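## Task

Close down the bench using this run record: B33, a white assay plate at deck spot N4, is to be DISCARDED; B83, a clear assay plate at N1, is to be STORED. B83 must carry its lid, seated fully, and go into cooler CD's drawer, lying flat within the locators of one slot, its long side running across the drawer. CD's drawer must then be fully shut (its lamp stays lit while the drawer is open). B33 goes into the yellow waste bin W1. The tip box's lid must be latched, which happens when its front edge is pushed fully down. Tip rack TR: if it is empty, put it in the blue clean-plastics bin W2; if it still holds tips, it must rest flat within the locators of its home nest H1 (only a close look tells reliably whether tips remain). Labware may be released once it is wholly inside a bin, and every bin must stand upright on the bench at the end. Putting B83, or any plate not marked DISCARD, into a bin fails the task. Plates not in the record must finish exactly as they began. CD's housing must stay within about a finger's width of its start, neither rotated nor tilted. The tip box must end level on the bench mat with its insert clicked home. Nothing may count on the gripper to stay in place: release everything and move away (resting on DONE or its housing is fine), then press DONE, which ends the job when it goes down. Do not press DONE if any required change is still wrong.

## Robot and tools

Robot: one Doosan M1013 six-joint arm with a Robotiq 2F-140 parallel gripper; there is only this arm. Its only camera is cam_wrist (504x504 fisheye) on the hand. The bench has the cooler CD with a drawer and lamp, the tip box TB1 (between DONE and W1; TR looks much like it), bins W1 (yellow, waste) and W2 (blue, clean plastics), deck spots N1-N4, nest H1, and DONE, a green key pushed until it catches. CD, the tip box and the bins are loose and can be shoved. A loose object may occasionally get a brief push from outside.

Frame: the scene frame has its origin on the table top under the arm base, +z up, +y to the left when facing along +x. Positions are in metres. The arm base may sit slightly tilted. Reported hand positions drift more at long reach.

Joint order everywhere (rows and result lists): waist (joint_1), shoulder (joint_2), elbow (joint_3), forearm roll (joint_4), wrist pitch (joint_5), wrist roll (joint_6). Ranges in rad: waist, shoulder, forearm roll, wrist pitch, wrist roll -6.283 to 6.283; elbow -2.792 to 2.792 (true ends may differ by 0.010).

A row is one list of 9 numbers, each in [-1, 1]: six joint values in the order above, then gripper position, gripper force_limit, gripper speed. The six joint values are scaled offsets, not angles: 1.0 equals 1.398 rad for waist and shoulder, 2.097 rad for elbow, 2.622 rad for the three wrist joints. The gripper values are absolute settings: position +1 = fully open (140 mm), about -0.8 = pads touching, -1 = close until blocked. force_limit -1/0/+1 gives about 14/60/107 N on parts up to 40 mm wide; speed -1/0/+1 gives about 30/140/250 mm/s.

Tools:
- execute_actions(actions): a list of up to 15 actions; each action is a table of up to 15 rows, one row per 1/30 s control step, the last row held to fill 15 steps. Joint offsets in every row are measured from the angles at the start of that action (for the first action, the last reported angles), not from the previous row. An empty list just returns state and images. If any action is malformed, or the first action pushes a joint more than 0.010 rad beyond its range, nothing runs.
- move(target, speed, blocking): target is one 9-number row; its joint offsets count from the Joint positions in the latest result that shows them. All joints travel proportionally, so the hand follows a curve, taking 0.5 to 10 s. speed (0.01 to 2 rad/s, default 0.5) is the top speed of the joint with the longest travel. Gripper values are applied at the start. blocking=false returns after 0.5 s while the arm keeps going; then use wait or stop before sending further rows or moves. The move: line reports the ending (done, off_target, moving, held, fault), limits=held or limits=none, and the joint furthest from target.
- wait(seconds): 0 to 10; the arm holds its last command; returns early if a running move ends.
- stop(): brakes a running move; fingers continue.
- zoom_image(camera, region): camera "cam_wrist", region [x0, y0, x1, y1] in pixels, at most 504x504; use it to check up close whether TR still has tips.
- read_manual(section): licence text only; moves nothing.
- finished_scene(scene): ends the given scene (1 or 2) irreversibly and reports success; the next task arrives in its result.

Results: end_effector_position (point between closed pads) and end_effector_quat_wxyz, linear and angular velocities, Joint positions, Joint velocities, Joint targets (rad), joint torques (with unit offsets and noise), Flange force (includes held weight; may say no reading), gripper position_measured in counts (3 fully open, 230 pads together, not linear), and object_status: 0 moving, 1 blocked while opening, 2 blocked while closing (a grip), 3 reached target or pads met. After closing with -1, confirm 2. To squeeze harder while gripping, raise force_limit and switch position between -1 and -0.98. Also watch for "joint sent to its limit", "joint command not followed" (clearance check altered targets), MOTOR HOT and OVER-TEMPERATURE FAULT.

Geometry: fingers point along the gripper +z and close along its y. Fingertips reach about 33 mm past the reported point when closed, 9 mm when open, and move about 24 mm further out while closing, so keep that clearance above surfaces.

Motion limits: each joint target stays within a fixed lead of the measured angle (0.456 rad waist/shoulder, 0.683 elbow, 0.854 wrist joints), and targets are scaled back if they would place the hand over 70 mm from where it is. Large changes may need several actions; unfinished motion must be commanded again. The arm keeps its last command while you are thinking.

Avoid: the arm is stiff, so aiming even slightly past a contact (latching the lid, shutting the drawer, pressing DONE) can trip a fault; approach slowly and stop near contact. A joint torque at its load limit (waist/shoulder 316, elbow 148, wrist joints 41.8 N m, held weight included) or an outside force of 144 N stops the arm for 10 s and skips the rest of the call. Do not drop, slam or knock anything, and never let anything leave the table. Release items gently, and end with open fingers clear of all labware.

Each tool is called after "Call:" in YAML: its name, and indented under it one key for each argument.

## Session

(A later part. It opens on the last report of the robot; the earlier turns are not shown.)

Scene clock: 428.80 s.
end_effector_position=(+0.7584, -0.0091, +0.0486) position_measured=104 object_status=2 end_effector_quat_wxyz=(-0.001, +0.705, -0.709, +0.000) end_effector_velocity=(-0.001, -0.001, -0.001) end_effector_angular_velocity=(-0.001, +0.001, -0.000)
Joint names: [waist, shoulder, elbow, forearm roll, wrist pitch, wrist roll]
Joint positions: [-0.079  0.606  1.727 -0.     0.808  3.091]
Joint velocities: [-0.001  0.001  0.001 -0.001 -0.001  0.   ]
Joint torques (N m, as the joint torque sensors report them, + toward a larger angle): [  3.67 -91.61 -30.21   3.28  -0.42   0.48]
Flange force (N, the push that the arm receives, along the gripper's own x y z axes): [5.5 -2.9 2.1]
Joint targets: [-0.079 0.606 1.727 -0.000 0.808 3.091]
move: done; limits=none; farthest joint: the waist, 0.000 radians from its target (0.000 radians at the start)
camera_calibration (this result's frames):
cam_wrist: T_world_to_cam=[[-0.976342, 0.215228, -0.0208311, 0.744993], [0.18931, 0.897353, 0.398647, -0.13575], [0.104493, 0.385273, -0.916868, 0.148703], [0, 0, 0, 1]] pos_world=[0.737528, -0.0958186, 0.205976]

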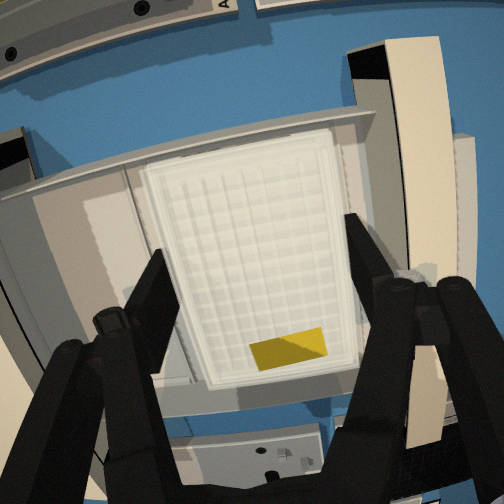

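Call:
move:
  target: [0.0019,0.001,0,0,-0.0005,0,0.05,-0.2,-1]
  speed: 0.01

Call:
move:
  target: [0,0,0,0,0,0,0.3,-0.2,-1]

Call:
move:
  target: [0.04,-0.1,-0.036,0,0.082,0.02,0.3,-0.2,-1]
  speed: 0.08

Call:
zoom_image:
  camera: "cam_wrist"
  region: [110,20,380,290]

Scene clock: 436.60 s.
end_effector_position=(+0.7585, -0.0071, +0.0475) position_measured=104 object_status=2 end_effector_quat_wxyz=(-0.001, +0.706, -0.708, -0.000) end_effector_velocity=(-0.000, -0.000, -0.000) end_effector_angular_velocity=(-0.000, +0.001, -0.000)
Joint names: [waist, shoulder, elbow, forearm roll, wrist pitch, wrist roll]
Joint positions: [-0.077  0.608  1.727 -0.     0.807  3.091]
Joint velocities: [-0.     0.     0.001 -0.     0.     0.   ]
Joint torques (N m, as the joint torque sensors report them, + toward a larger angle): [  9.56 -90.26 -28.39   5.59  -0.29   0.7 ]
Flange force (N, the push that the arm receives, along the gripper's own x y z axes): [13.4 -4.6 0.2]
Joint targets: [-0.077 0.608 1.727 -0.000 0.807 3.091]
move: done; limits=none; farthest joint: the waist, 0.000 radians from its target (0.003 radians at the start)
camera_calibration (this result's frames):
cam_wrist: T_world_to_cam=[[-0.976906, 0.212657, -0.0207656, 0.745113], [0.186974, 0.897848, 0.398636, -0.135376], [0.103417, 0.385547, -0.916874, 0.147783], [0, 0, 0, 1]] pos_world=[0.737934, -0.093884, 0.204937]

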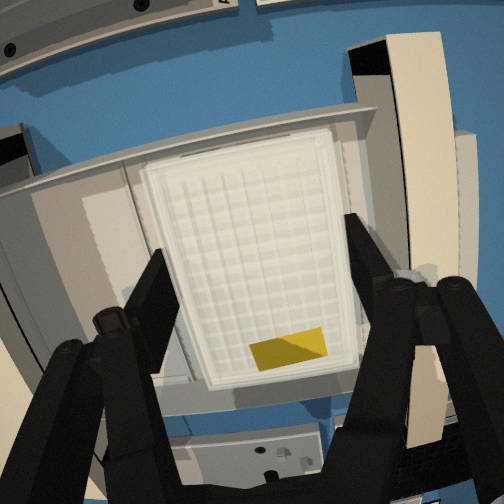

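Scene clock: 437.10 s.
end_effector_position=(+0.7585, -0.0071, +0.0475) position_measured=91 object_status=3 end_effector_quat_wxyz=(-0.001, +0.706, -0.708, -0.000) end_effector_velocity=(+0.000, +0.000, +0.000) end_effector_angular_velocity=(-0.001, -0.001, +0.001)
Joint names: [waist, shoulder, elbow, forearm roll, wrist pitch, wrist roll]
Joint positions: [-0.077  0.608  1.727 -0.     0.807  3.091]
Joint velocities: [ 0.    -0.001  0.    -0.001 -0.    -0.   ]
Joint torques (N m, as the joint torque sensors report them, + toward a larger angle): [  2.   -91.42 -29.61   3.31  -0.35   0.53]
Flange force (N, the push that the arm receives, along the gripper's own x y z axes): [3.1 -3.9 1.7]
Joint targets: [-0.077 0.608 1.727 -0.000 0.807 3.091]
move: done; limits=none; farthest joint: the waist, 0.000 radians from its target (0.000 radians at the start)
camera_calibration (this result's frames):
cam_wrist: T_world_to_cam=[[-0.976916, 0.212612, -0.0207474, 0.745109], [0.18694, 0.897856, 0.398633, -0.135372], [0.103382, 0.385553, -0.916876, 0.147777], [0, 0, 0, 1]] pos_world=[0.737939, -0.0938501, 0.204916]

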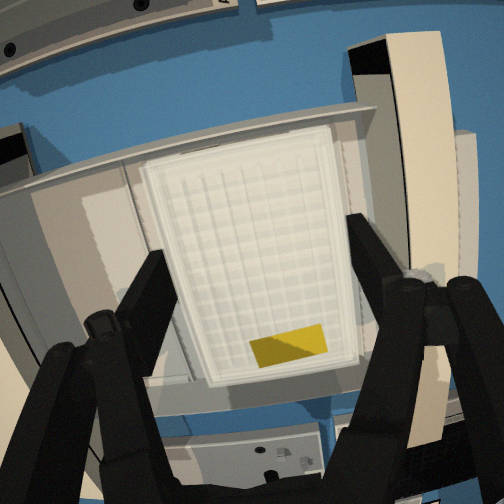

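Scene clock: 440.10 s.
end_effector_position=(+0.7566, +0.0351, +0.1871) position_measured=91 object_status=3 end_effector_quat_wxyz=(-0.001, +0.707, -0.707, +0.000) end_effector_velocity=(+0.000, +0.001, -0.002) end_effector_angular_velocity=(-0.000, +0.002, +0.001)
Joint names: [waist, shoulder, elbow, forearm roll, wrist pitch, wrist roll]
Joint positions: [-0.021  0.468  1.651 -0.     1.022  3.143]
Joint velocities: [ 0.001  0.002 -0.    -0.001  0.    -0.   ]
Joint torques (N m, as the joint torque sensors report them, + toward a larger angle): [  3.14 -86.12 -35.04   4.01  -0.39   0.7 ]
Flange force (N, the push that the arm receives, along the gripper's own x y z axes): [4.6 -7.7 3.1]
Joint targets: [-0.021 0.468 1.651 -0.000 1.022 3.143]
move: done; limits=none; farthest joint: the waist, 0.000 radians from its target (0.056 radians at the start)
camera_calibration (this result's frames):
cam_wrist: T_world_to_cam=[[-0.977633, 0.209259, -0.0210917, 0.737859], [0.183723, 0.898511, 0.398653, -0.226085], [0.102373, 0.385861, -0.916859, 0.260452], [0, 0, 0, 1]] pos_world=[0.736229, -0.0517623, 0.34449]

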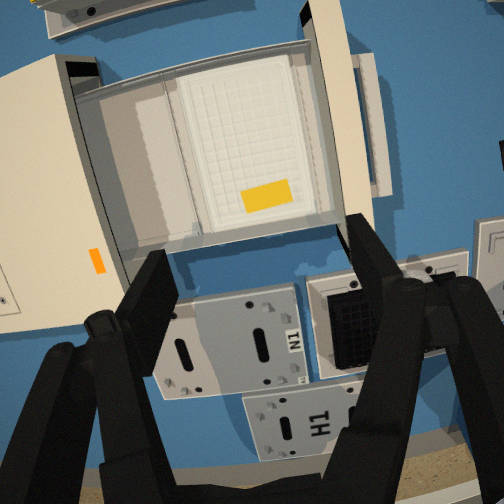

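Region (110, 20, 380, 290) of cam_wrist's 504x504 image, scaled by 1.867, with more detail than that image has.

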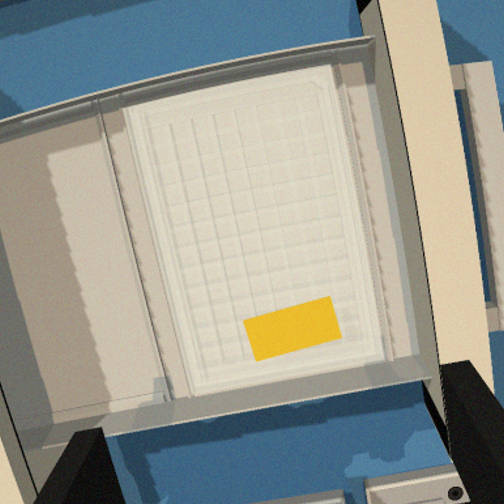

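Call:
move:
  target: [-0.0486,-0.1223,0.1404,0,-0.047,0.574,-1,0,0]
  speed: 0.8

Call:
move:
  target: [0,0.0823,0.028,0,-0.0662,0,-1,0,0]
  speed: 0.2

Call:
move:
  target: [0.0057,0.0683,-0.0784,0,0.0261,0,-1,0,0]
  speed: 0.06

Call:
move:
  target: [0.004,0.0783,-0.0938,0,0.0332,0,-1,0,0]
  speed: 0.07

Scene clock: 451.50 s.
end_effector_position=(+0.6197, -0.0071, +0.1698) position_measured=233 object_status=3 end_effector_quat_wxyz=(+0.001, +0.001, +1.000, +0.001) end_effector_velocity=(+0.001, -0.000, +0.001) end_effector_angular_velocity=(-0.000, -0.002, -0.001)
Joint names: [waist, shoulder, elbow, forearm roll, wrist pitch, wrist roll]
Joint positions: [-0.089  0.297  1.946 -0.     0.899  4.648]
Joint velocities: [-0.    -0.    -0.002 -0.     0.001  0.001]
Joint torques (N m, as the joint torque sensors report them, + toward a larger angle): [  3.49 -65.99 -31.87   3.61  -0.42   0.45]
Flange force (N, the push that the arm receives, along the gripper's own x y z axes): [-6.2 -6.5 2.1]
Joint targets: [-0.089 0.297 1.946 -0.000 0.899 4.648]
move: done; limits=none; farthest joint: the waist, 0.000 radians from its target (0.068 radians at the start)
camera_calibration (this result's frames):
cam_wrist: T_world_to_cam=[[0.211037, 0.97731, -0.0180985, -0.119161], [0.898152, -0.186571, 0.398138, -0.606529], [0.385727, -0.100277, -0.917147, 0.0959102], [0, 0, 0, 1]] pos_world=[0.532908, 0.0129141, 0.327289]

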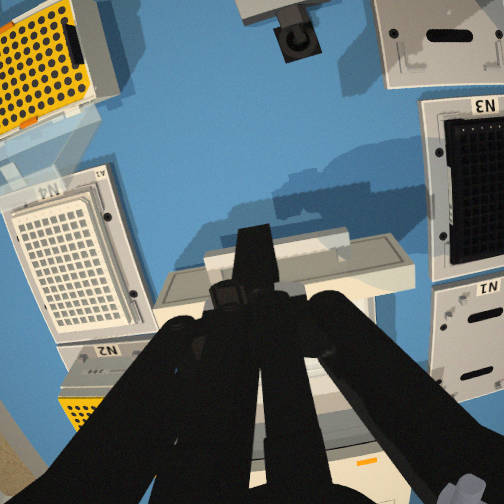

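Scene clock: 452.73 s.
end_effector_position=(+0.6199, -0.0070, +0.0747) position_measured=233 object_status=3 end_effector_quat_wxyz=(+0.001, +0.001, +1.000, +0.001) end_effector_velocity=(-0.000, +0.000, -0.000) end_effector_angular_velocity=(+0.000, +0.000, +0.000)
Joint names: [waist, shoulder, elbow, forearm roll, wrist pitch, wrist roll]
Joint positions: [-0.089  0.412  2.005 -0.     0.725  4.648]
Joint velocities: [ 0.    -0.     0.     0.001 -0.    -0.   ]
Joint torques (N m, as the joint torque sensors report them, + toward a larger angle): [  2.96 -71.83 -27.6    3.02  -0.55   0.58]
Flange force (N, the push that the arm receives, along the gripper's own x y z axes): [-3.5 -5.5 2.7]
Joint targets: [-0.089 0.412 2.005 -0.000 0.725 4.648]
move: done; limits=none; farthest joint: the waist, 0.000 radians from its target (0.000 radians at the start)
camera_calibration (this result's frames):
cam_wrist: T_world_to_cam=[[0.211003, 0.977318, -0.0180858, -0.12106], [0.898238, -0.186565, 0.397947, -0.568814], [0.385547, -0.100213, -0.91723, 0.00875815], [0, 0, 0, 1]] pos_world=[0.533097, 0.0130707, 0.232202]

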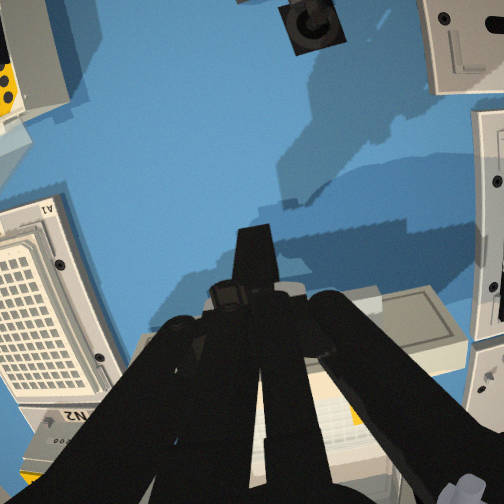

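Scene clock: 455.77 s.
end_effector_position=(+0.7009, -0.0068, +0.0751) position_measured=233 object_status=3 end_effector_quat_wxyz=(+0.001, -0.003, +1.000, +0.001) end_effector_velocity=(+0.001, -0.000, +0.002) end_effector_angular_velocity=(-0.000, -0.002, -0.000)
Joint names: [waist, shoulder, elbow, forearm roll, wrist pitch, wrist roll]
Joint positions: [-0.081  0.507  1.84  -0.     0.794  4.648]
Joint velocities: [-0.    -0.002 -0.001 -0.     0.     0.   ]
Joint torques (N m, as the joint torque sensors report them, + toward a larger angle): [  2.89 -83.45 -29.83   3.42  -0.82   0.55]
Flange force (N, the push that the arm receives, along the gripper's own x y z axes): [-4.2 -5.0 2.2]
Joint targets: [-0.081 0.507 1.840 -0.000 0.794 4.648]
move: done; limits=none; farthest joint: the waist, 0.000 radians from its target (0.008 radians at the start)
camera_calibration (this result's frames):
cam_wrist: T_world_to_cam=[[0.203235, 0.978964, -0.0180381, -0.132851], [0.89949, -0.179395, 0.398416, -0.642573], [0.386799, -0.0971971, -0.917027, -0.0229944], [0, 0, 0, 1]] pos_world=[0.613882, 0.012547, 0.232529]

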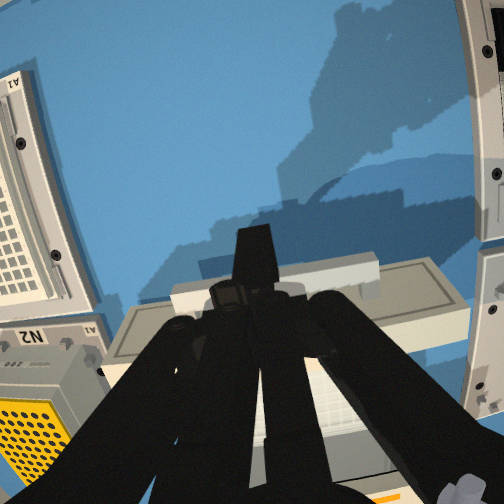

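Scene clock: 458.87 s.
end_effector_position=(+0.7909, -0.0077, +0.0753) position_measured=233 object_status=3 end_effector_quat_wxyz=(+0.001, -0.006, +1.000, +0.001) end_effector_velocity=(+0.000, -0.001, -0.000) end_effector_angular_velocity=(+0.001, +0.001, -0.001)
Joint names: [waist, shoulder, elbow, forearm roll, wrist pitch, wrist roll]
Joint positions: [-0.075  0.617  1.644 -0.     0.881  4.648]
Joint velocities: [-0.001  0.001 -0.001  0.001  0.001  0.   ]
Joint torques (N m, as the joint torque sensors report them, + toward a larger angle): [  3.19 -95.6  -32.43   3.57  -0.73   0.67]
Flange force (N, the push that the arm receives, along the gripper's own x y z axes): [-4.8 -5.1 3.2]
Joint targets: [-0.075 0.617 1.643 -0.000 0.881 4.648]
move: done; limits=none; farthest joint: the waist, 0.000 radians from its target (0.005 radians at the start)
camera_calibration (this result's frames):
cam_wrist: T_world_to_cam=[[0.197784, 0.98008, -0.0180348, -0.145947], [0.900392, -0.174367, 0.39861, -0.724429], [0.387525, -0.0950769, -0.916943, -0.0582844], [0, 0, 0, 1]] pos_world=[0.703723, 0.0111813, 0.232689]

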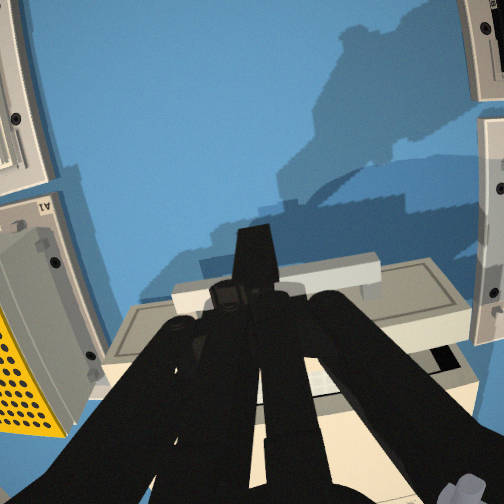

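Call:
move:
  target: [0,0.011,-0.0132,0,0.0047,0,-1,0,0]
  speed: 0.02

Call:
move:
  target: [0,0.0037,-0.0044,0,0.0016,0,-1,0,0]
  speed: 0.01

Scene clock: 465.20 s.
end_effector_position=(+0.8029, -0.0083, +0.0751) position_measured=233 object_status=3 end_effector_quat_wxyz=(+0.001, -0.006, +1.000, +0.001) end_effector_velocity=(+0.000, +0.000, +0.001) end_effector_angular_velocity=(+0.000, -0.001, +0.000)
Joint names: [waist, shoulder, elbow, forearm roll, wrist pitch, wrist roll]
Joint positions: [-0.075  0.632  1.616 -0.     0.893  4.648]
Joint velocities: [ 0.    -0.001 -0.001  0.     0.001 -0.   ]
Joint torques (N m, as the joint torque sensors report them, + toward a larger angle): [  2.22 -95.97 -33.01   3.36  -0.66   0.61]
Flange force (N, the push that the arm receives, along the gripper's own x y z axes): [-2.1 -3.5 1.3]
Joint targets: [-0.075 0.632 1.616 -0.000 0.893 4.648]
move: done; limits=none; farthest joint: the waist, 0.000 radians from its target (0.000 radians at the start)
camera_calibration (this result's frames):
cam_wrist: T_world_to_cam=[[0.197781, 0.98008, -0.0180407, -0.147704], [0.900401, -0.174365, 0.398591, -0.735297], [0.387506, -0.0950778, -0.916951, -0.0632046], [0, 0, 0, 1]] pos_world=[0.715767, 0.0105428, 0.232463]

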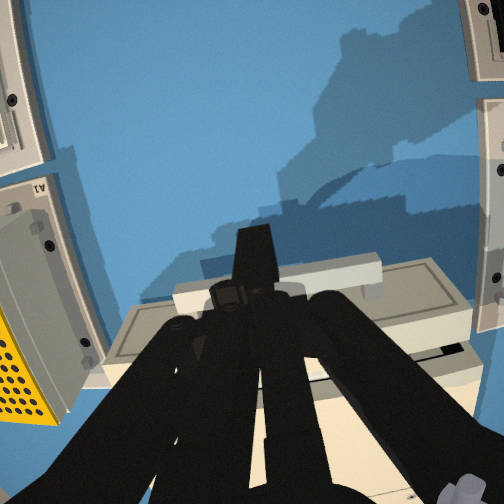

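Scene clock: 466.33 s.
end_effector_position=(+0.8069, -0.0085, +0.0749) position_measured=233 object_status=3 end_effector_quat_wxyz=(+0.001, -0.006, +1.000, +0.001) end_effector_velocity=(-0.000, +0.001, -0.000) end_effector_angular_velocity=(+0.000, +0.000, +0.001)
Joint names: [waist, shoulder, elbow, forearm roll, wrist pitch, wrist roll]
Joint positions: [-0.075  0.637  1.607 -0.     0.897  4.648]
Joint velocities: [ 0.001  0.     0.     0.    -0.     0.   ]
Joint torques (N m, as the joint torque sensors report them, + toward a larger angle): [  2.54 -97.52 -32.71   3.44  -0.75   0.46]
Flange force (N, the push that the arm receives, along the gripper's own x y z axes): [-4.6 -3.4 2.7]
Joint targets: [-0.075 0.637 1.607 -0.000 0.897 4.648]
move: done; limits=none; farthest joint: the waist, 0.000 radians from its target (0.000 radians at the start)
camera_calibration (this result's frames):
cam_wrist: T_world_to_cam=[[0.197779, 0.98008, -0.0180623, -0.148277], [0.900457, -0.174368, 0.398463, -0.738866], [0.387376, -0.0950721, -0.917007, -0.0647602], [0, 0, 0, 1]] pos_world=[0.71973, 0.0103316, 0.232347]

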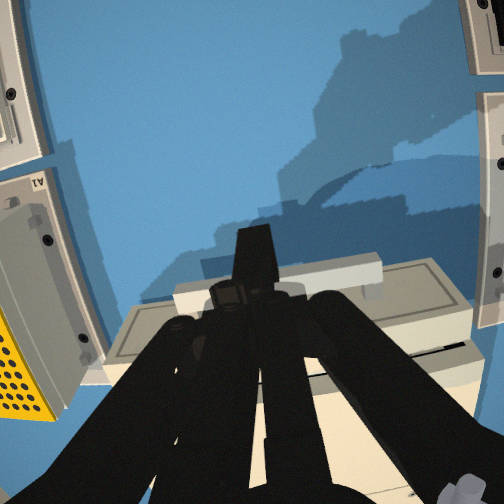

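Call:
move:
  target: [0,0.0037,-0.0044,0,0.0016,0,-1,0,0]
  speed: 0.01

Scene clock: 470.43 s.
end_effector_position=(+0.8108, -0.0087, +0.0748) position_measured=233 object_status=3 end_effector_quat_wxyz=(+0.001, -0.006, +1.000, +0.001) end_effector_velocity=(+0.001, -0.001, +0.002) end_effector_angular_velocity=(-0.001, -0.002, +0.000)
Joint names: [waist, shoulder, elbow, forearm roll, wrist pitch, wrist roll]
Joint positions: [-0.075  0.643  1.597 -0.     0.901  4.648]
Joint velocities: [-0.001 -0.002 -0.001 -0.002  0.002 -0.   ]
Joint torques (N m, as the joint torque sensors report them, + toward a larger angle): [  2.84 -97.71 -32.21   3.64  -0.43   0.59]
Flange force (N, the push that the arm receives, along the gripper's own x y z axes): [-5.1 -4.5 1.8]
Joint targets: [-0.075 0.643 1.597 -0.000 0.901 4.648]
move: done; limits=none; farthest joint: the waist, 0.000 radians from its target (0.000 radians at the start)
camera_calibration (this result's frames):
cam_wrist: T_world_to_cam=[[0.197778, 0.98008, -0.0180835, -0.148847], [0.900513, -0.174372, 0.398335, -0.742417], [0.387247, -0.0950664, -0.917062, -0.066316], [0, 0, 0, 1]] pos_world=[0.723675, 0.0101212, 0.232223]

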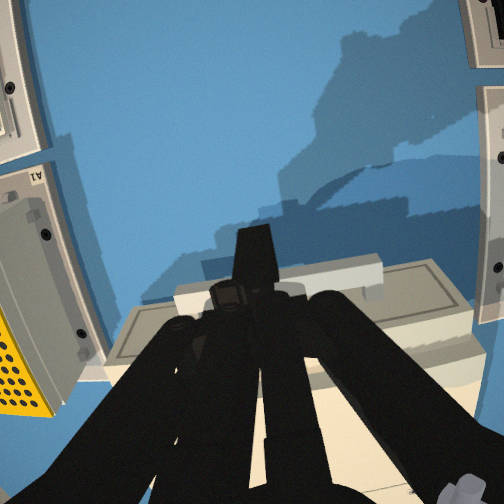

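Call:
move:
  target: [0,-0.1,-0.0334,0,0.08,0,0.6,0,0]
  speed: 0.2

Call:
move:
  target: [-0.161,0,0,0,0,-0.083,0.6,0,0]
  speed: 0.3

Call:
zoom_image:
  camera: "cam_wrist"
  region: [130,80,400,350]

Scene clock: 480.47 s.
end_effector_position=(+0.8005, -0.0085, +0.2206) position_measured=53 object_status=3 end_effector_quat_wxyz=(+0.001, -0.006, +1.000, +0.001) end_effector_velocity=(+0.001, +0.000, -0.000) end_effector_angular_velocity=(+0.001, -0.001, -0.000)
Joint names: [waist, shoulder, elbow, forearm roll, wrist pitch, wrist roll]
Joint positions: [-0.075  0.503  1.527 -0.     1.111  4.648]
Joint velocities: [ 0.     0.001 -0.001  0.001 -0.001 -0.   ]
Joint torques (N m, as the joint torque sensors report them, + toward a larger angle): [  2.56 -88.58 -37.28   4.1   -0.47   0.58]
Flange force (N, the push that the arm receives, along the gripper's own x y z axes): [-2.7 -3.7 0.3]
Joint targets: [-0.075 0.503 1.527 -0.000 1.111 4.648]
move: done; limits=none; farthest joint: the waist, 0.000 radians from its target (0.000 radians at the start)
camera_calibration (this result's frames):
cam_wrist: T_world_to_cam=[[0.197841, 0.980067, -0.018111, -0.144496], [0.90047, -0.174411, 0.398415, -0.791148], [0.387315, -0.0951313, -0.917026, 0.0713443], [0, 0, 0, 1]] pos_world=[0.71336, 0.0104184, 0.378013]

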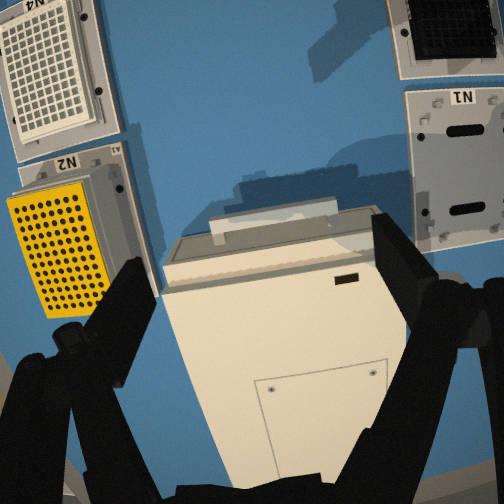

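Scene clock: 481.60 s.
end_effector_position=(+0.7785, -0.1869, +0.2203) position_measured=53 object_status=3 end_effector_quat_wxyz=(+0.001, -0.002, +1.000, +0.001) end_effector_velocity=(-0.001, -0.001, -0.000) end_effector_angular_velocity=(+0.001, +0.001, -0.002)
Joint names: [waist, shoulder, elbow, forearm roll, wrist pitch, wrist roll]
Joint positions: [-0.3    0.503  1.527 -0.     1.111  4.43 ]
Joint velocities: [-0.002 -0.001  0.002  0.001  0.    -0.   ]
Joint torques (N m, as the joint torque sensors report them, + toward a larger angle): [  4.53 -90.76 -36.68   4.06  -0.19   0.29]
Flange force (N, the push that the arm receives, along the gripper's own x y z axes): [-4.5 -6.9 1.1]
Joint targets: [-0.300 0.503 1.527 -0.000 1.111 4.430]
move: done; limits=none; farthest joint: the waist, 0.000 radians from its target (0.225 radians at the start)
camera_calibration (this result's frames):
cam_wrist: T_world_to_cam=[[0.205168, 0.978558, -0.018196, 0.02877], [0.899172, -0.181116, 0.398355, -0.802541], [0.386518, -0.0980909, -0.917051, 0.0626955], [0, 0, 0, 1]] pos_world=[0.691487, -0.167356, 0.377715]

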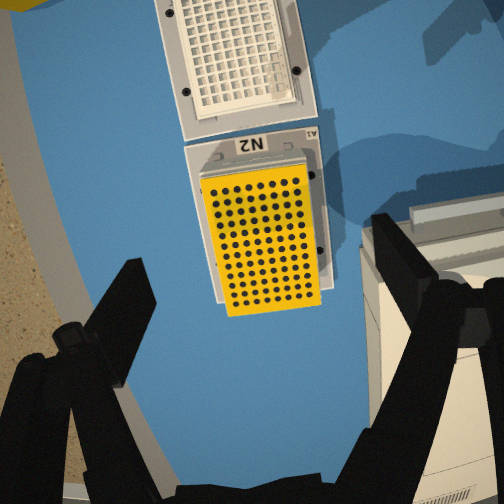

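Region (130, 80, 400, 350) of cam_wrist's 504x504 image, scaled by 1.867, with more detail than that image has.

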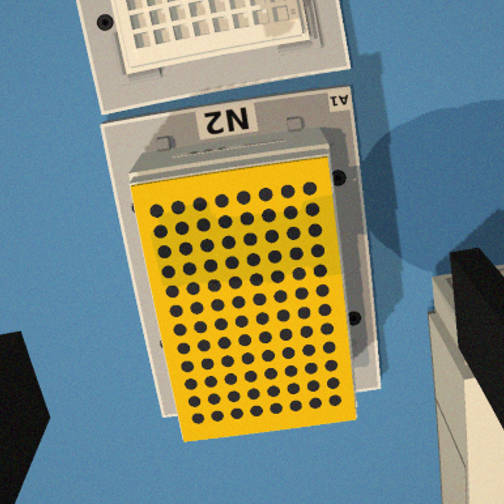

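Call:
move:
  target: [0.008,0.1137,0,0,-0.0603,0.023,0.6,0,0]
  speed: 0.15

Call:
zoom_image:
  camera: "cam_wrist"
  region: [110,100,410,400]

Scene clock: 493.53 s.
end_effector_position=(+0.8158, -0.1876, +0.0901) position_measured=53 object_status=3 end_effector_quat_wxyz=(+0.000, +0.022, +1.000, +0.001) end_effector_velocity=(+0.001, -0.001, +0.000) end_effector_angular_velocity=(-0.003, -0.000, +0.001)
Joint names: [waist, shoulder, elbow, forearm roll, wrist pitch, wrist roll]
Joint positions: [-0.289  0.662  1.527 -0.     0.953  4.49 ]
Joint velocities: [ 0.     0.001 -0.002 -0.003 -0.     0.001]
Joint torques (N m, as the joint torque sensors report them, + toward a larger angle): [  3.28 -99.74 -33.51   3.79  -0.33   0.47]
Flange force (N, the push that the arm receives, along the gripper's own x y z axes): [-3.4 -4.8 1.0]
Joint targets: [-0.289 0.662 1.527 -0.000 0.953 4.490]
move: done; limits=none; farthest joint: the waist, 0.000 radians from its target (0.011 radians at the start)
camera_calibration (this result's frames):
cam_wrist: T_world_to_cam=[[0.252884, 0.967327, -0.0180898, -0.0216484], [0.889553, -0.225118, 0.397514, -0.784657], [0.380454, -0.116617, -0.917418, -0.0697033], [0, 0, 0, 1]] pos_world=[0.729987, -0.163828, 0.247573]

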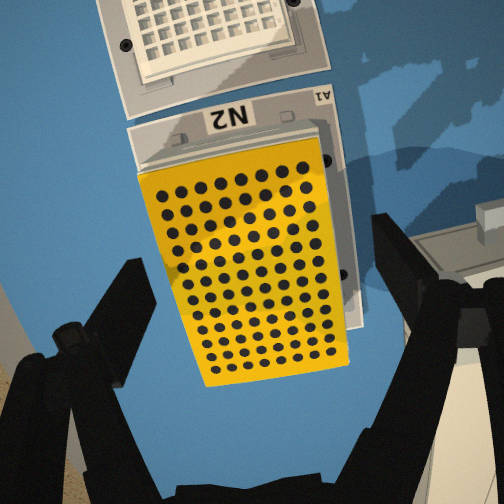

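Region (110, 100, 410, 400) of cam_wrist's 504x504 image, scaled by 1.680, with more detail than that image has.

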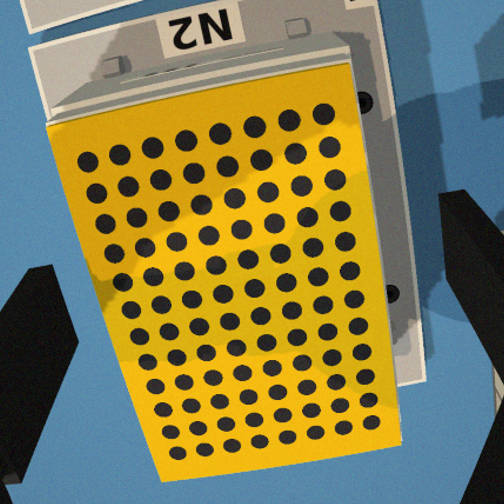

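Call:
move:
  target: [-0.0035,0.0055,0.0017,0,-0.0043,0,0.6,0,0]
  speed: 0.03

Call:
move:
  target: [0,0,0,0,0,0,-0.2,-0.2,-0.8]

Call:
move:
  target: [0,-0.093,-0.058,0,0.096,0,-0.2,-0.2,-0.8]
  speed: 0.15

Call:
move:
  target: [0.5815,-0.279,0.2637,0,-0.062,0.309,-0.2,-0.2,-0.8]
  speed: 0.4

Scene clock: 502.23 s.
end_effector_position=(+0.8149, -0.1915, +0.0820) position_measured=53 object_status=3 end_effector_quat_wxyz=(+0.000, +0.025, +1.000, +0.001) end_effector_velocity=(+0.000, +0.001, -0.000) end_effector_angular_velocity=(-0.000, -0.000, +0.001)
Joint names: [waist, shoulder, elbow, forearm roll, wrist pitch, wrist roll]
Joint positions: [-0.294  0.669  1.531 -0.     0.942  4.49 ]
Joint velocities: [ 0.001  0.    -0.    -0.    -0.    -0.   ]
Joint torques (N m, as the joint torque sensors report them, + toward a larger angle): [   2.94 -100.86  -33.66    3.69   -0.35    0.71]
Flange force (N, the push that the arm receives, along the gripper's own x y z axes): [-3.4 -4.4 2.0]
Joint targets: [-0.294 0.669 1.531 -0.000 0.942 4.490]
move: done; limits=none; farthest joint: the waist, 0.000 radians from its target (0.005 radians at the start)
camera_calibration (this result's frames):
cam_wrist: T_world_to_cam=[[0.257607, 0.966081, -0.0180835, -0.0218167], [0.888435, -0.229461, 0.397531, -0.781544], [0.379897, -0.118473, -0.917411, -0.0771192], [0, 0, 0, 1]] pos_world=[0.729268, -0.167394, 0.239543]

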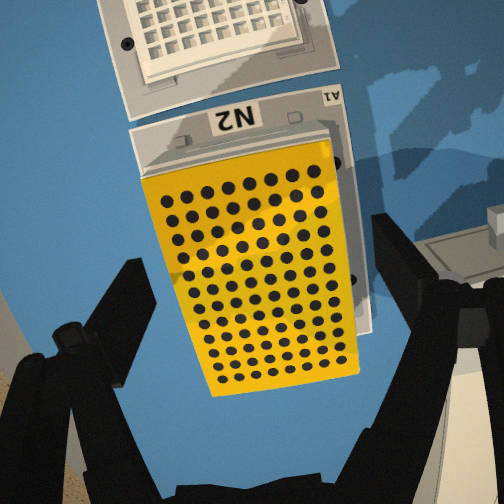

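Scene clock: 503.07 s.
end_effector_position=(+0.8149, -0.1915, +0.0820) position_measured=104 object_status=2 end_effector_quat_wxyz=(+0.000, +0.025, +1.000, +0.001) end_effector_velocity=(+0.001, +0.000, +0.000) end_effector_angular_velocity=(+0.000, -0.000, +0.000)
Joint names: [waist, shoulder, elbow, forearm roll, wrist pitch, wrist roll]
Joint positions: [-0.294  0.669  1.531 -0.     0.942  4.49 ]
Joint velocities: [ 0.     0.    -0.001  0.001  0.001 -0.   ]
Joint torques (N m, as the joint torque sensors report them, + toward a larger angle): [  2.83 -74.64 -23.34   4.08  -3.21   0.64]
Flange force (N, the push that the arm receives, along the gripper's own x y z axes): [2.3 -3.6 -31.2]
Joint targets: [-0.294 0.669 1.531 -0.000 0.942 4.490]
move: done; limits=none; farthest joint: the waist, 0.000 radians from its target (0.000 radians at the start)
camera_calibration (this result's frames):
cam_wrist: T_world_to_cam=[[0.257611, 0.966079, -0.0180836, -0.0218167], [0.888433, -0.229465, 0.397533, -0.781541], [0.379899, -0.118475, -0.91741, -0.0771265], [0, 0, 0, 1]] pos_world=[0.729268, -0.167397, 0.239538]

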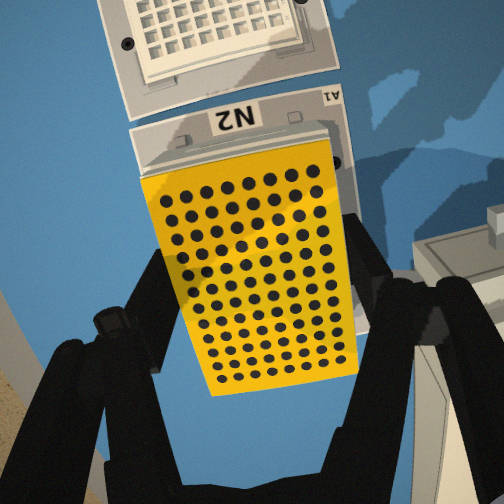

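Scene clock: 505.10 s.
end_effector_position=(+0.8161, -0.1922, +0.2506) position_measured=105 object_status=2 end_effector_quat_wxyz=(+0.000, +0.025, +1.000, +0.001) end_effector_velocity=(-0.000, -0.000, -0.000) end_effector_angular_velocity=(-0.000, +0.000, -0.000)
Joint names: [waist, shoulder, elbow, forearm roll, wrist pitch, wrist roll]
Joint positions: [-0.294  0.539  1.409 -0.     1.193  4.49 ]
Joint velocities: [-0.  0.  0. -0.  0.  0.]
Joint torques (N m, as the joint torque sensors report them, + toward a larger angle): [  2.88 -95.84 -38.59   4.21  -0.4    0.54]
Flange force (N, the push that the arm receives, along the gripper's own x y z axes): [-6.4 -5.3 2.4]
Joint targets: [-0.294 0.539 1.409 -0.000 1.193 4.490]
move: done; limits=none; farthest joint: the waist, 0.000 radians from its target (0.000 radians at the start)
camera_calibration (this result's frames):
cam_wrist: T_world_to_cam=[[0.257686, 0.966059, -0.0181263, -0.0184651], [0.888435, -0.229523, 0.397495, -0.849754], [0.379843, -0.118533, -0.917425, 0.0770778], [0, 0, 0, 1]] pos_world=[0.730432, -0.168063, 0.408152]

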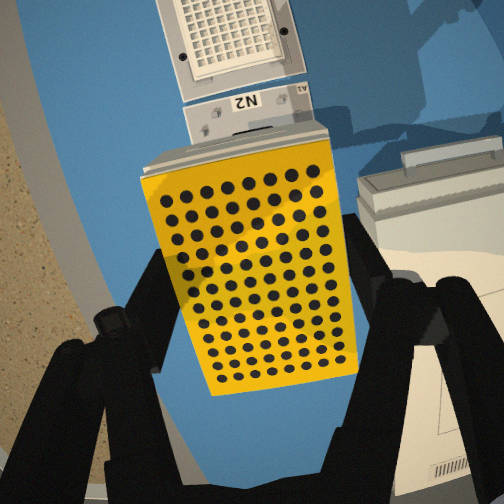

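Scene clock: 507.57 s.
end_effector_position=(+0.4717, +0.3234, +0.2506) position_measured=105 object_status=2 end_effector_quat_wxyz=(+0.000, +0.023, +1.000, +0.000) end_effector_velocity=(-0.001, -0.000, -0.002) end_effector_angular_velocity=(-0.003, +0.003, +0.001)
Joint names: [waist, shoulder, elbow, forearm roll, wrist pitch, wrist roll]
Joint positions: [ 0.519  0.149  1.962 -0.     1.031  5.3  ]
Joint velocities: [ 0.001  0.003 -0.    -0.001  0.002  0.001]
Joint torques (N m, as the joint torque sensors report them, + toward a larger angle): [  2.24 -53.99 -35.42   3.98  -0.39   0.7 ]
Flange force (N, the push that the arm receives, along the gripper's own x y z axes): [-8.0 -0.9 2.2]
Joint targets: [0.519 0.149 1.962 -0.000 1.031 5.300]
move: done; limits=none; farthest joint: the waist, 0.000 radians from its target (0.813 radians at the start)
camera_calibration (this result's frames):
cam_wrist: T_world_to_cam=[[0.25478, 0.966819, -0.0186444, -0.426555], [0.889155, -0.226647, 0.397536, -0.426722], [0.380119, -0.117862, -0.917397, 0.268613], [0, 0, 0, 1]] pos_world=[0.385995, 0.347346, 0.408109]

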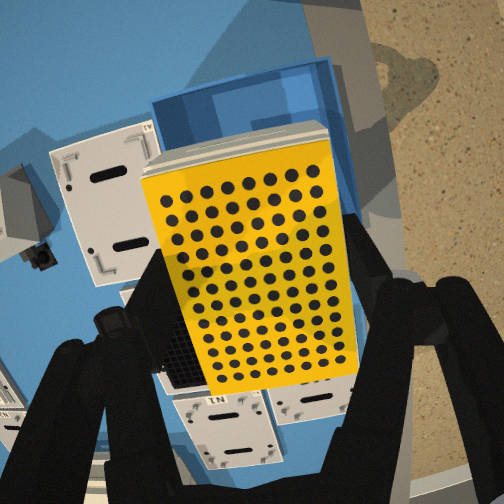

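Call:
move:
  target: [0.0065,0.0883,0.0424,0,-0.0812,-0.008,-0.2,-0.2,-0.8]
  speed: 0.1

Scene clock: 514.43 s.
end_effector_position=(+0.4719, +0.3297, +0.1401) position_measured=105 object_status=2 end_effector_quat_wxyz=(+0.001, +0.008, +1.000, +0.001) end_effector_velocity=(+0.000, +0.001, +0.000) end_effector_angular_velocity=(+0.001, -0.001, +0.000)
Joint names: [waist, shoulder, elbow, forearm roll, wrist pitch, wrist roll]
Joint positions: [ 0.528  0.273  2.051 -0.     0.818  5.279]
Joint velocities: [ 0.    -0.    -0.     0.    -0.001 -0.   ]
Joint torques (N m, as the joint torque sensors report them, + toward a larger angle): [  3.49 -61.64 -30.14   3.39  -0.35   0.52]
Flange force (N, the push that the arm receives, along the gripper's own x y z axes): [-7.8 -2.8 3.0]
Joint targets: [0.528 0.273 2.051 -0.000 0.818 5.279]
move: done; limits=none; farthest joint: the waist, 0.000 radians from its target (0.009 radians at the start)
camera_calibration (this result's frames):
cam_wrist: T_world_to_cam=[[0.22556, 0.974058, -0.0182699, -0.423419], [0.895398, -0.199882, 0.397881, -0.393334], [0.383907, -0.106105, -0.917255, 0.162209], [0, 0, 0, 1]] pos_world=[0.385424, 0.351025, 0.297551]

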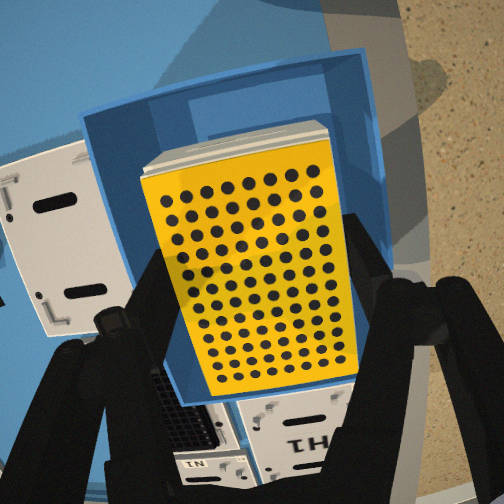

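Call:
move:
  target: [0.006,0.0182,0.0184,0,-0.0244,0,-0.2,-0.2,-0.8]
  speed: 0.04

Call:
move:
  target: [0,0,0,0,0,0,0.3,-0.2,-0.8]

Call:
move:
  target: [0,-0.115,-0.052,0,0.103,0,0.3,-0.2,-0.8]
  speed: 0.2

Call:
move:
  target: [-0.644,0.02,-0.02,0,0.005,-0.346,0.6,-0.2,0]
  speed: 0.6

Scene clock: 524.10 s.
end_effector_position=(+0.4605, +0.3283, +0.1103) position_measured=105 object_status=2 end_effector_quat_wxyz=(+0.001, +0.004, +1.000, +0.001) end_effector_velocity=(-0.001, -0.000, -0.000) end_effector_angular_velocity=(-0.001, +0.000, +0.001)
Joint names: [waist, shoulder, elbow, forearm roll, wrist pitch, wrist roll]
Joint positions: [ 0.537  0.298  2.09  -0.     0.754  5.279]
Joint velocities: [ 0.001 -0.     0.001 -0.001 -0.     0.   ]
Joint torques (N m, as the joint torque sensors report them, + toward a larger angle): [  2.72 -62.77 -28.48   3.22  -0.29   0.57]
Flange force (N, the push that the arm receives, along the gripper's own x y z axes): [-7.1 -1.8 4.6]
Joint targets: [0.537 0.298 2.090 -0.000 0.754 5.279]
move: done; limits=none; farthest joint: the waist, 0.000 radians from its target (0.008 radians at the start)
camera_calibration (this result's frames):
cam_wrist: T_world_to_cam=[[0.217365, 0.975919, -0.0183077, -0.41687], [0.897064, -0.192338, 0.397846, -0.374826], [0.384744, -0.102901, -0.91727, 0.137702], [0, 0, 0, 1]] pos_world=[0.373876, 0.348908, 0.267801]

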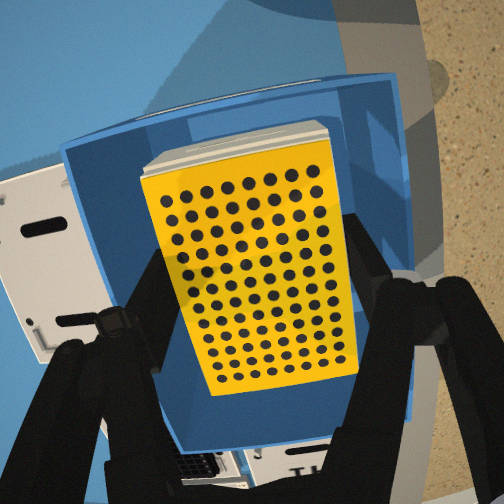

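Scene clock: 524.60 s.
end_effector_position=(+0.4605, +0.3283, +0.1103) position_measured=91 object_status=3 end_effector_quat_wxyz=(+0.001, +0.004, +1.000, +0.001) end_effector_velocity=(+0.001, +0.000, +0.000) end_effector_angular_velocity=(+0.001, -0.002, -0.000)
Joint names: [waist, shoulder, elbow, forearm roll, wrist pitch, wrist roll]
Joint positions: [ 0.537  0.298  2.09  -0.     0.754  5.279]
Joint velocities: [-0.    -0.    -0.    -0.    -0.002  0.   ]
Joint torques (N m, as the joint torque sensors report them, + toward a larger angle): [  2.05 -62.63 -28.17   3.17  -0.41   0.49]
Flange force (N, the push that the arm receives, along the gripper's own x y z axes): [-7.1 -0.3 4.4]
Joint targets: [0.537 0.298 2.090 -0.000 0.754 5.279]
move: done; limits=none; farthest joint: the waist, 0.000 radians from its target (0.000 radians at the start)
camera_calibration (this result's frames):
cam_wrist: T_world_to_cam=[[0.217364, 0.975919, -0.0183087, -0.416868], [0.897065, -0.192337, 0.397845, -0.374822], [0.384743, -0.102901, -0.91727, 0.137699], [0, 0, 0, 1]] pos_world=[0.373873, 0.348907, 0.267796]

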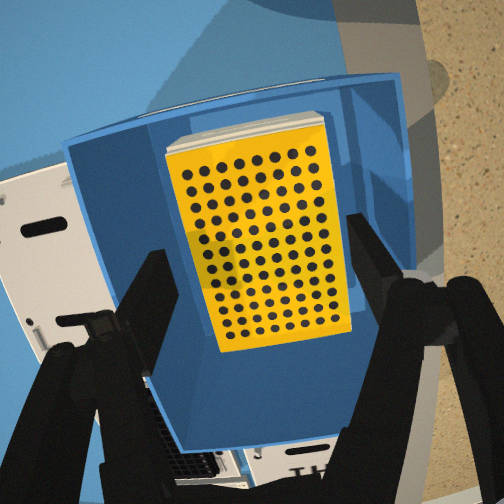

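Scene clock: 526.30 s.
end_effector_position=(+0.4583, +0.3267, +0.2485) position_measured=91 object_status=3 end_effector_quat_wxyz=(+0.000, +0.004, +1.000, +0.001) end_effector_velocity=(-0.000, -0.000, +0.002) end_effector_angular_velocity=(+0.000, -0.001, -0.001)
Joint names: [waist, shoulder, elbow, forearm roll, wrist pitch, wrist roll]
Joint positions: [ 0.537  0.137  1.981 -0.     1.024  5.279]
Joint velocities: [-0.001 -0.003 -0.    -0.     0.002  0.   ]
Joint torques (N m, as the joint torque sensors report them, + toward a larger angle): [  3.2  -51.73 -35.13   3.83  -0.55   0.77]
Flange force (N, the push that the arm receives, along the gripper's own x y z axes): [-6.9 -3.7 0.1]
Joint targets: [0.537 0.137 1.981 -0.000 1.024 5.279]
move: done; limits=none; farthest joint: the waist, 0.000 radians from its target (0.000 radians at the start)
camera_calibration (this result's frames):
cam_wrist: T_world_to_cam=[[0.217427, 0.975901, -0.0185014, -0.412316], [0.897111, -0.192333, 0.397743, -0.428072], [0.384599, -0.103078, -0.91731, 0.265296], [0, 0, 0, 1]] pos_world=[0.371644, 0.347393, 0.405993]

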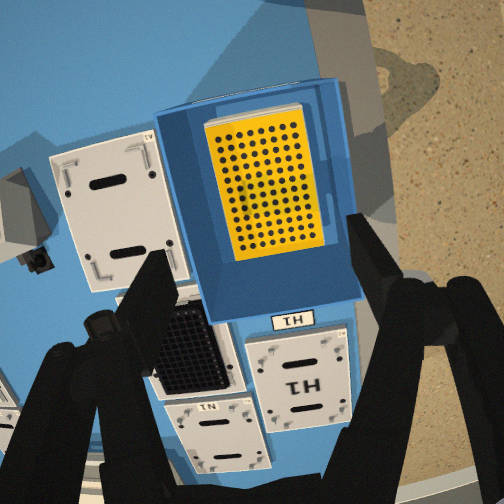

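Scene clock: 528.27 s.
end_effector_position=(+0.5611, -0.1635, +0.2519) position_measured=53 object_status=3 end_effector_quat_wxyz=(+0.001, +0.001, +1.000, +0.001) end_effector_velocity=(+0.000, -0.001, +0.001) end_effector_angular_velocity=(+0.000, -0.001, -0.001)
Joint names: [waist, shoulder, elbow, forearm roll, wrist pitch, wrist roll]
Joint positions: [-0.364  0.165  1.939 -0.     1.037  4.372]
Joint velocities: [-0.001 -0.001 -0.001  0.001  0.001 -0.001]
Joint torques (N m, as the joint torque sensors report them, + toward a larger angle): [  1.28 -56.   -35.27   4.09  -0.38   0.41]
Flange force (N, the push that the arm receives, along the gripper's own x y z axes): [-4.9 -4.4 1.2]
Joint targets: [-0.364 0.165 1.939 -0.000 1.037 4.372]
move: done; limits=none; farthest joint: the wrist roll, 0.001 radians from its target (0.908 radians at the start)
camera_calibration (this result's frames):
cam_wrist: T_world_to_cam=[[0.210935, 0.977331, -0.0181793, 0.0475862], [0.898162, -0.186442, 0.398177, -0.615682], [0.385761, -0.100317, -0.917128, 0.178118], [0, 0, 0, 1]] pos_world=[0.474234, -0.143428, 0.409373]

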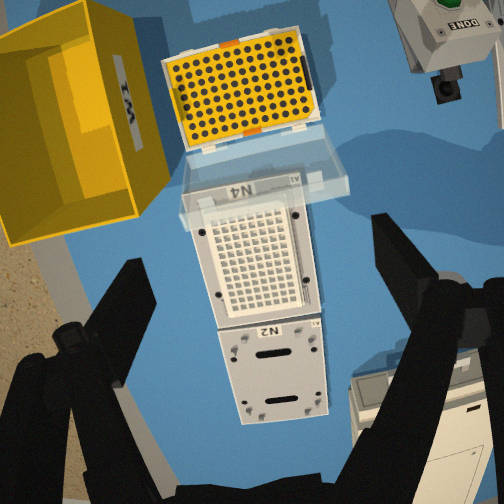

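Call:
zoom_image:
  camera: "cam_wrist"
  region: [140,10,370,240]

Region (140, 10, 370, 240) of cam_wrist's 504x504 image, scaled by 2.191, with more detail than that image has.

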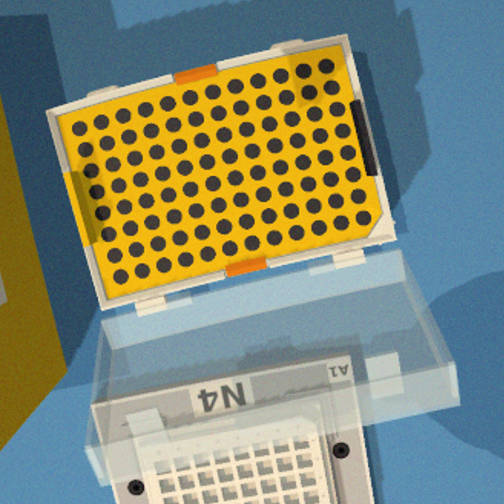

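Call:
move:
  target: [-0.0365,-0.088,0.069,0,-0.008,-0.03,-0.4,0,0]
  speed: 0.3

Call:
move:
  target: [0,0.1245,0.0584,0,-0.113,0,-0.4,0,0]
  speed: 0.2

Scene clock: 539.03 s.
end_effector_position=(+0.4760, -0.1604, +0.2494) position_measured=179 object_status=3 end_effector_quat_wxyz=(+0.000, -0.013, +1.000, +0.001) end_effector_velocity=(-0.001, +0.001, -0.000) end_effector_angular_velocity=(+0.001, -0.001, -0.000)
Joint names: [waist, shoulder, elbow, forearm roll, wrist pitch, wrist roll]
Joint positions: [-0.415  0.042  2.084 -0.     1.016  4.294]
Joint velocities: [-0.    -0.002  0.002  0.001 -0.001 -0.   ]
Joint torques (N m, as the joint torque sensors report them, + toward a larger angle): [  2.95 -44.98 -35.26   3.88  -0.36   0.56]
Flange force (N, the push that the arm receives, along the gripper's own x y z axes): [-5.1 -9.1 4.5]
Joint targets: [-0.415 0.042 2.084 -0.000 1.016 4.294]
move: done; limits=none; farthest joint: the wrist roll, 0.001 radians from its target (0.079 radians at the start)
camera_calibration (this result's frames):
cam_wrist: T_world_to_cam=[[0.18386, 0.982786, -0.0180679, 0.076182], [0.903226, -0.161667, 0.397552, -0.535948], [0.387787, -0.0894133, -0.917402, 0.209738], [0, 0, 0, 1]] pos_world=[0.388742, -0.142762, 0.406858]

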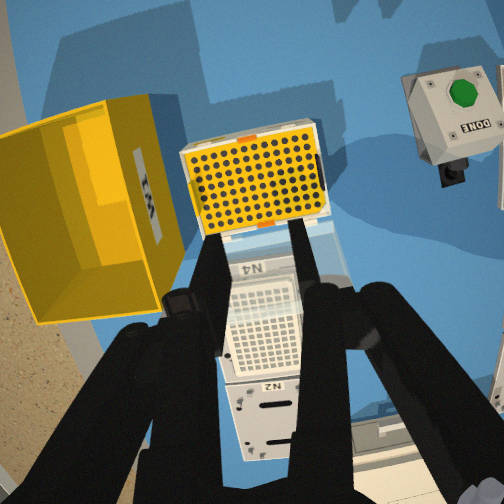

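Scene clock: 540.87 s.
end_effector_position=(+0.4761, -0.1601, +0.1095) position_measured=179 object_status=3 end_effector_quat_wxyz=(+0.000, -0.013, +1.000, +0.001) end_effector_velocity=(+0.001, +0.000, +0.000) end_effector_angular_velocity=(+0.001, -0.001, -0.001)
Joint names: [waist, shoulder, elbow, forearm roll, wrist pitch, wrist roll]
Joint positions: [-0.415  0.216  2.206 -0.     0.72   4.294]
Joint velocities: [-0.     0.    -0.001  0.001  0.001  0.   ]
Joint torques (N m, as the joint torque sensors report them, + toward a larger angle): [  3.5  -52.92 -27.31   3.2   -0.44   0.63]
Flange force (N, the push that the arm receives, along the gripper's own x y z axes): [-1.0 -8.9 3.1]
Joint targets: [-0.415 0.217 2.206 -0.000 0.720 4.294]
move: done; limits=none; farthest joint: the elbow, 0.001 radians from its target (0.123 radians at the start)
camera_calibration (this result's frames):
cam_wrist: T_world_to_cam=[[0.183774, 0.982805, -0.0179434, 0.073396], [0.903332, -0.16166, 0.397313, -0.480469], [0.38758, -0.0892247, -0.917508, 0.0815531], [0, 0, 0, 1]] pos_world=[0.388926, -0.14253, 0.267039]

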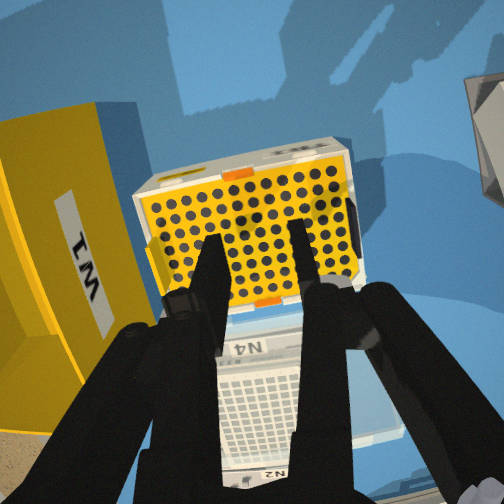

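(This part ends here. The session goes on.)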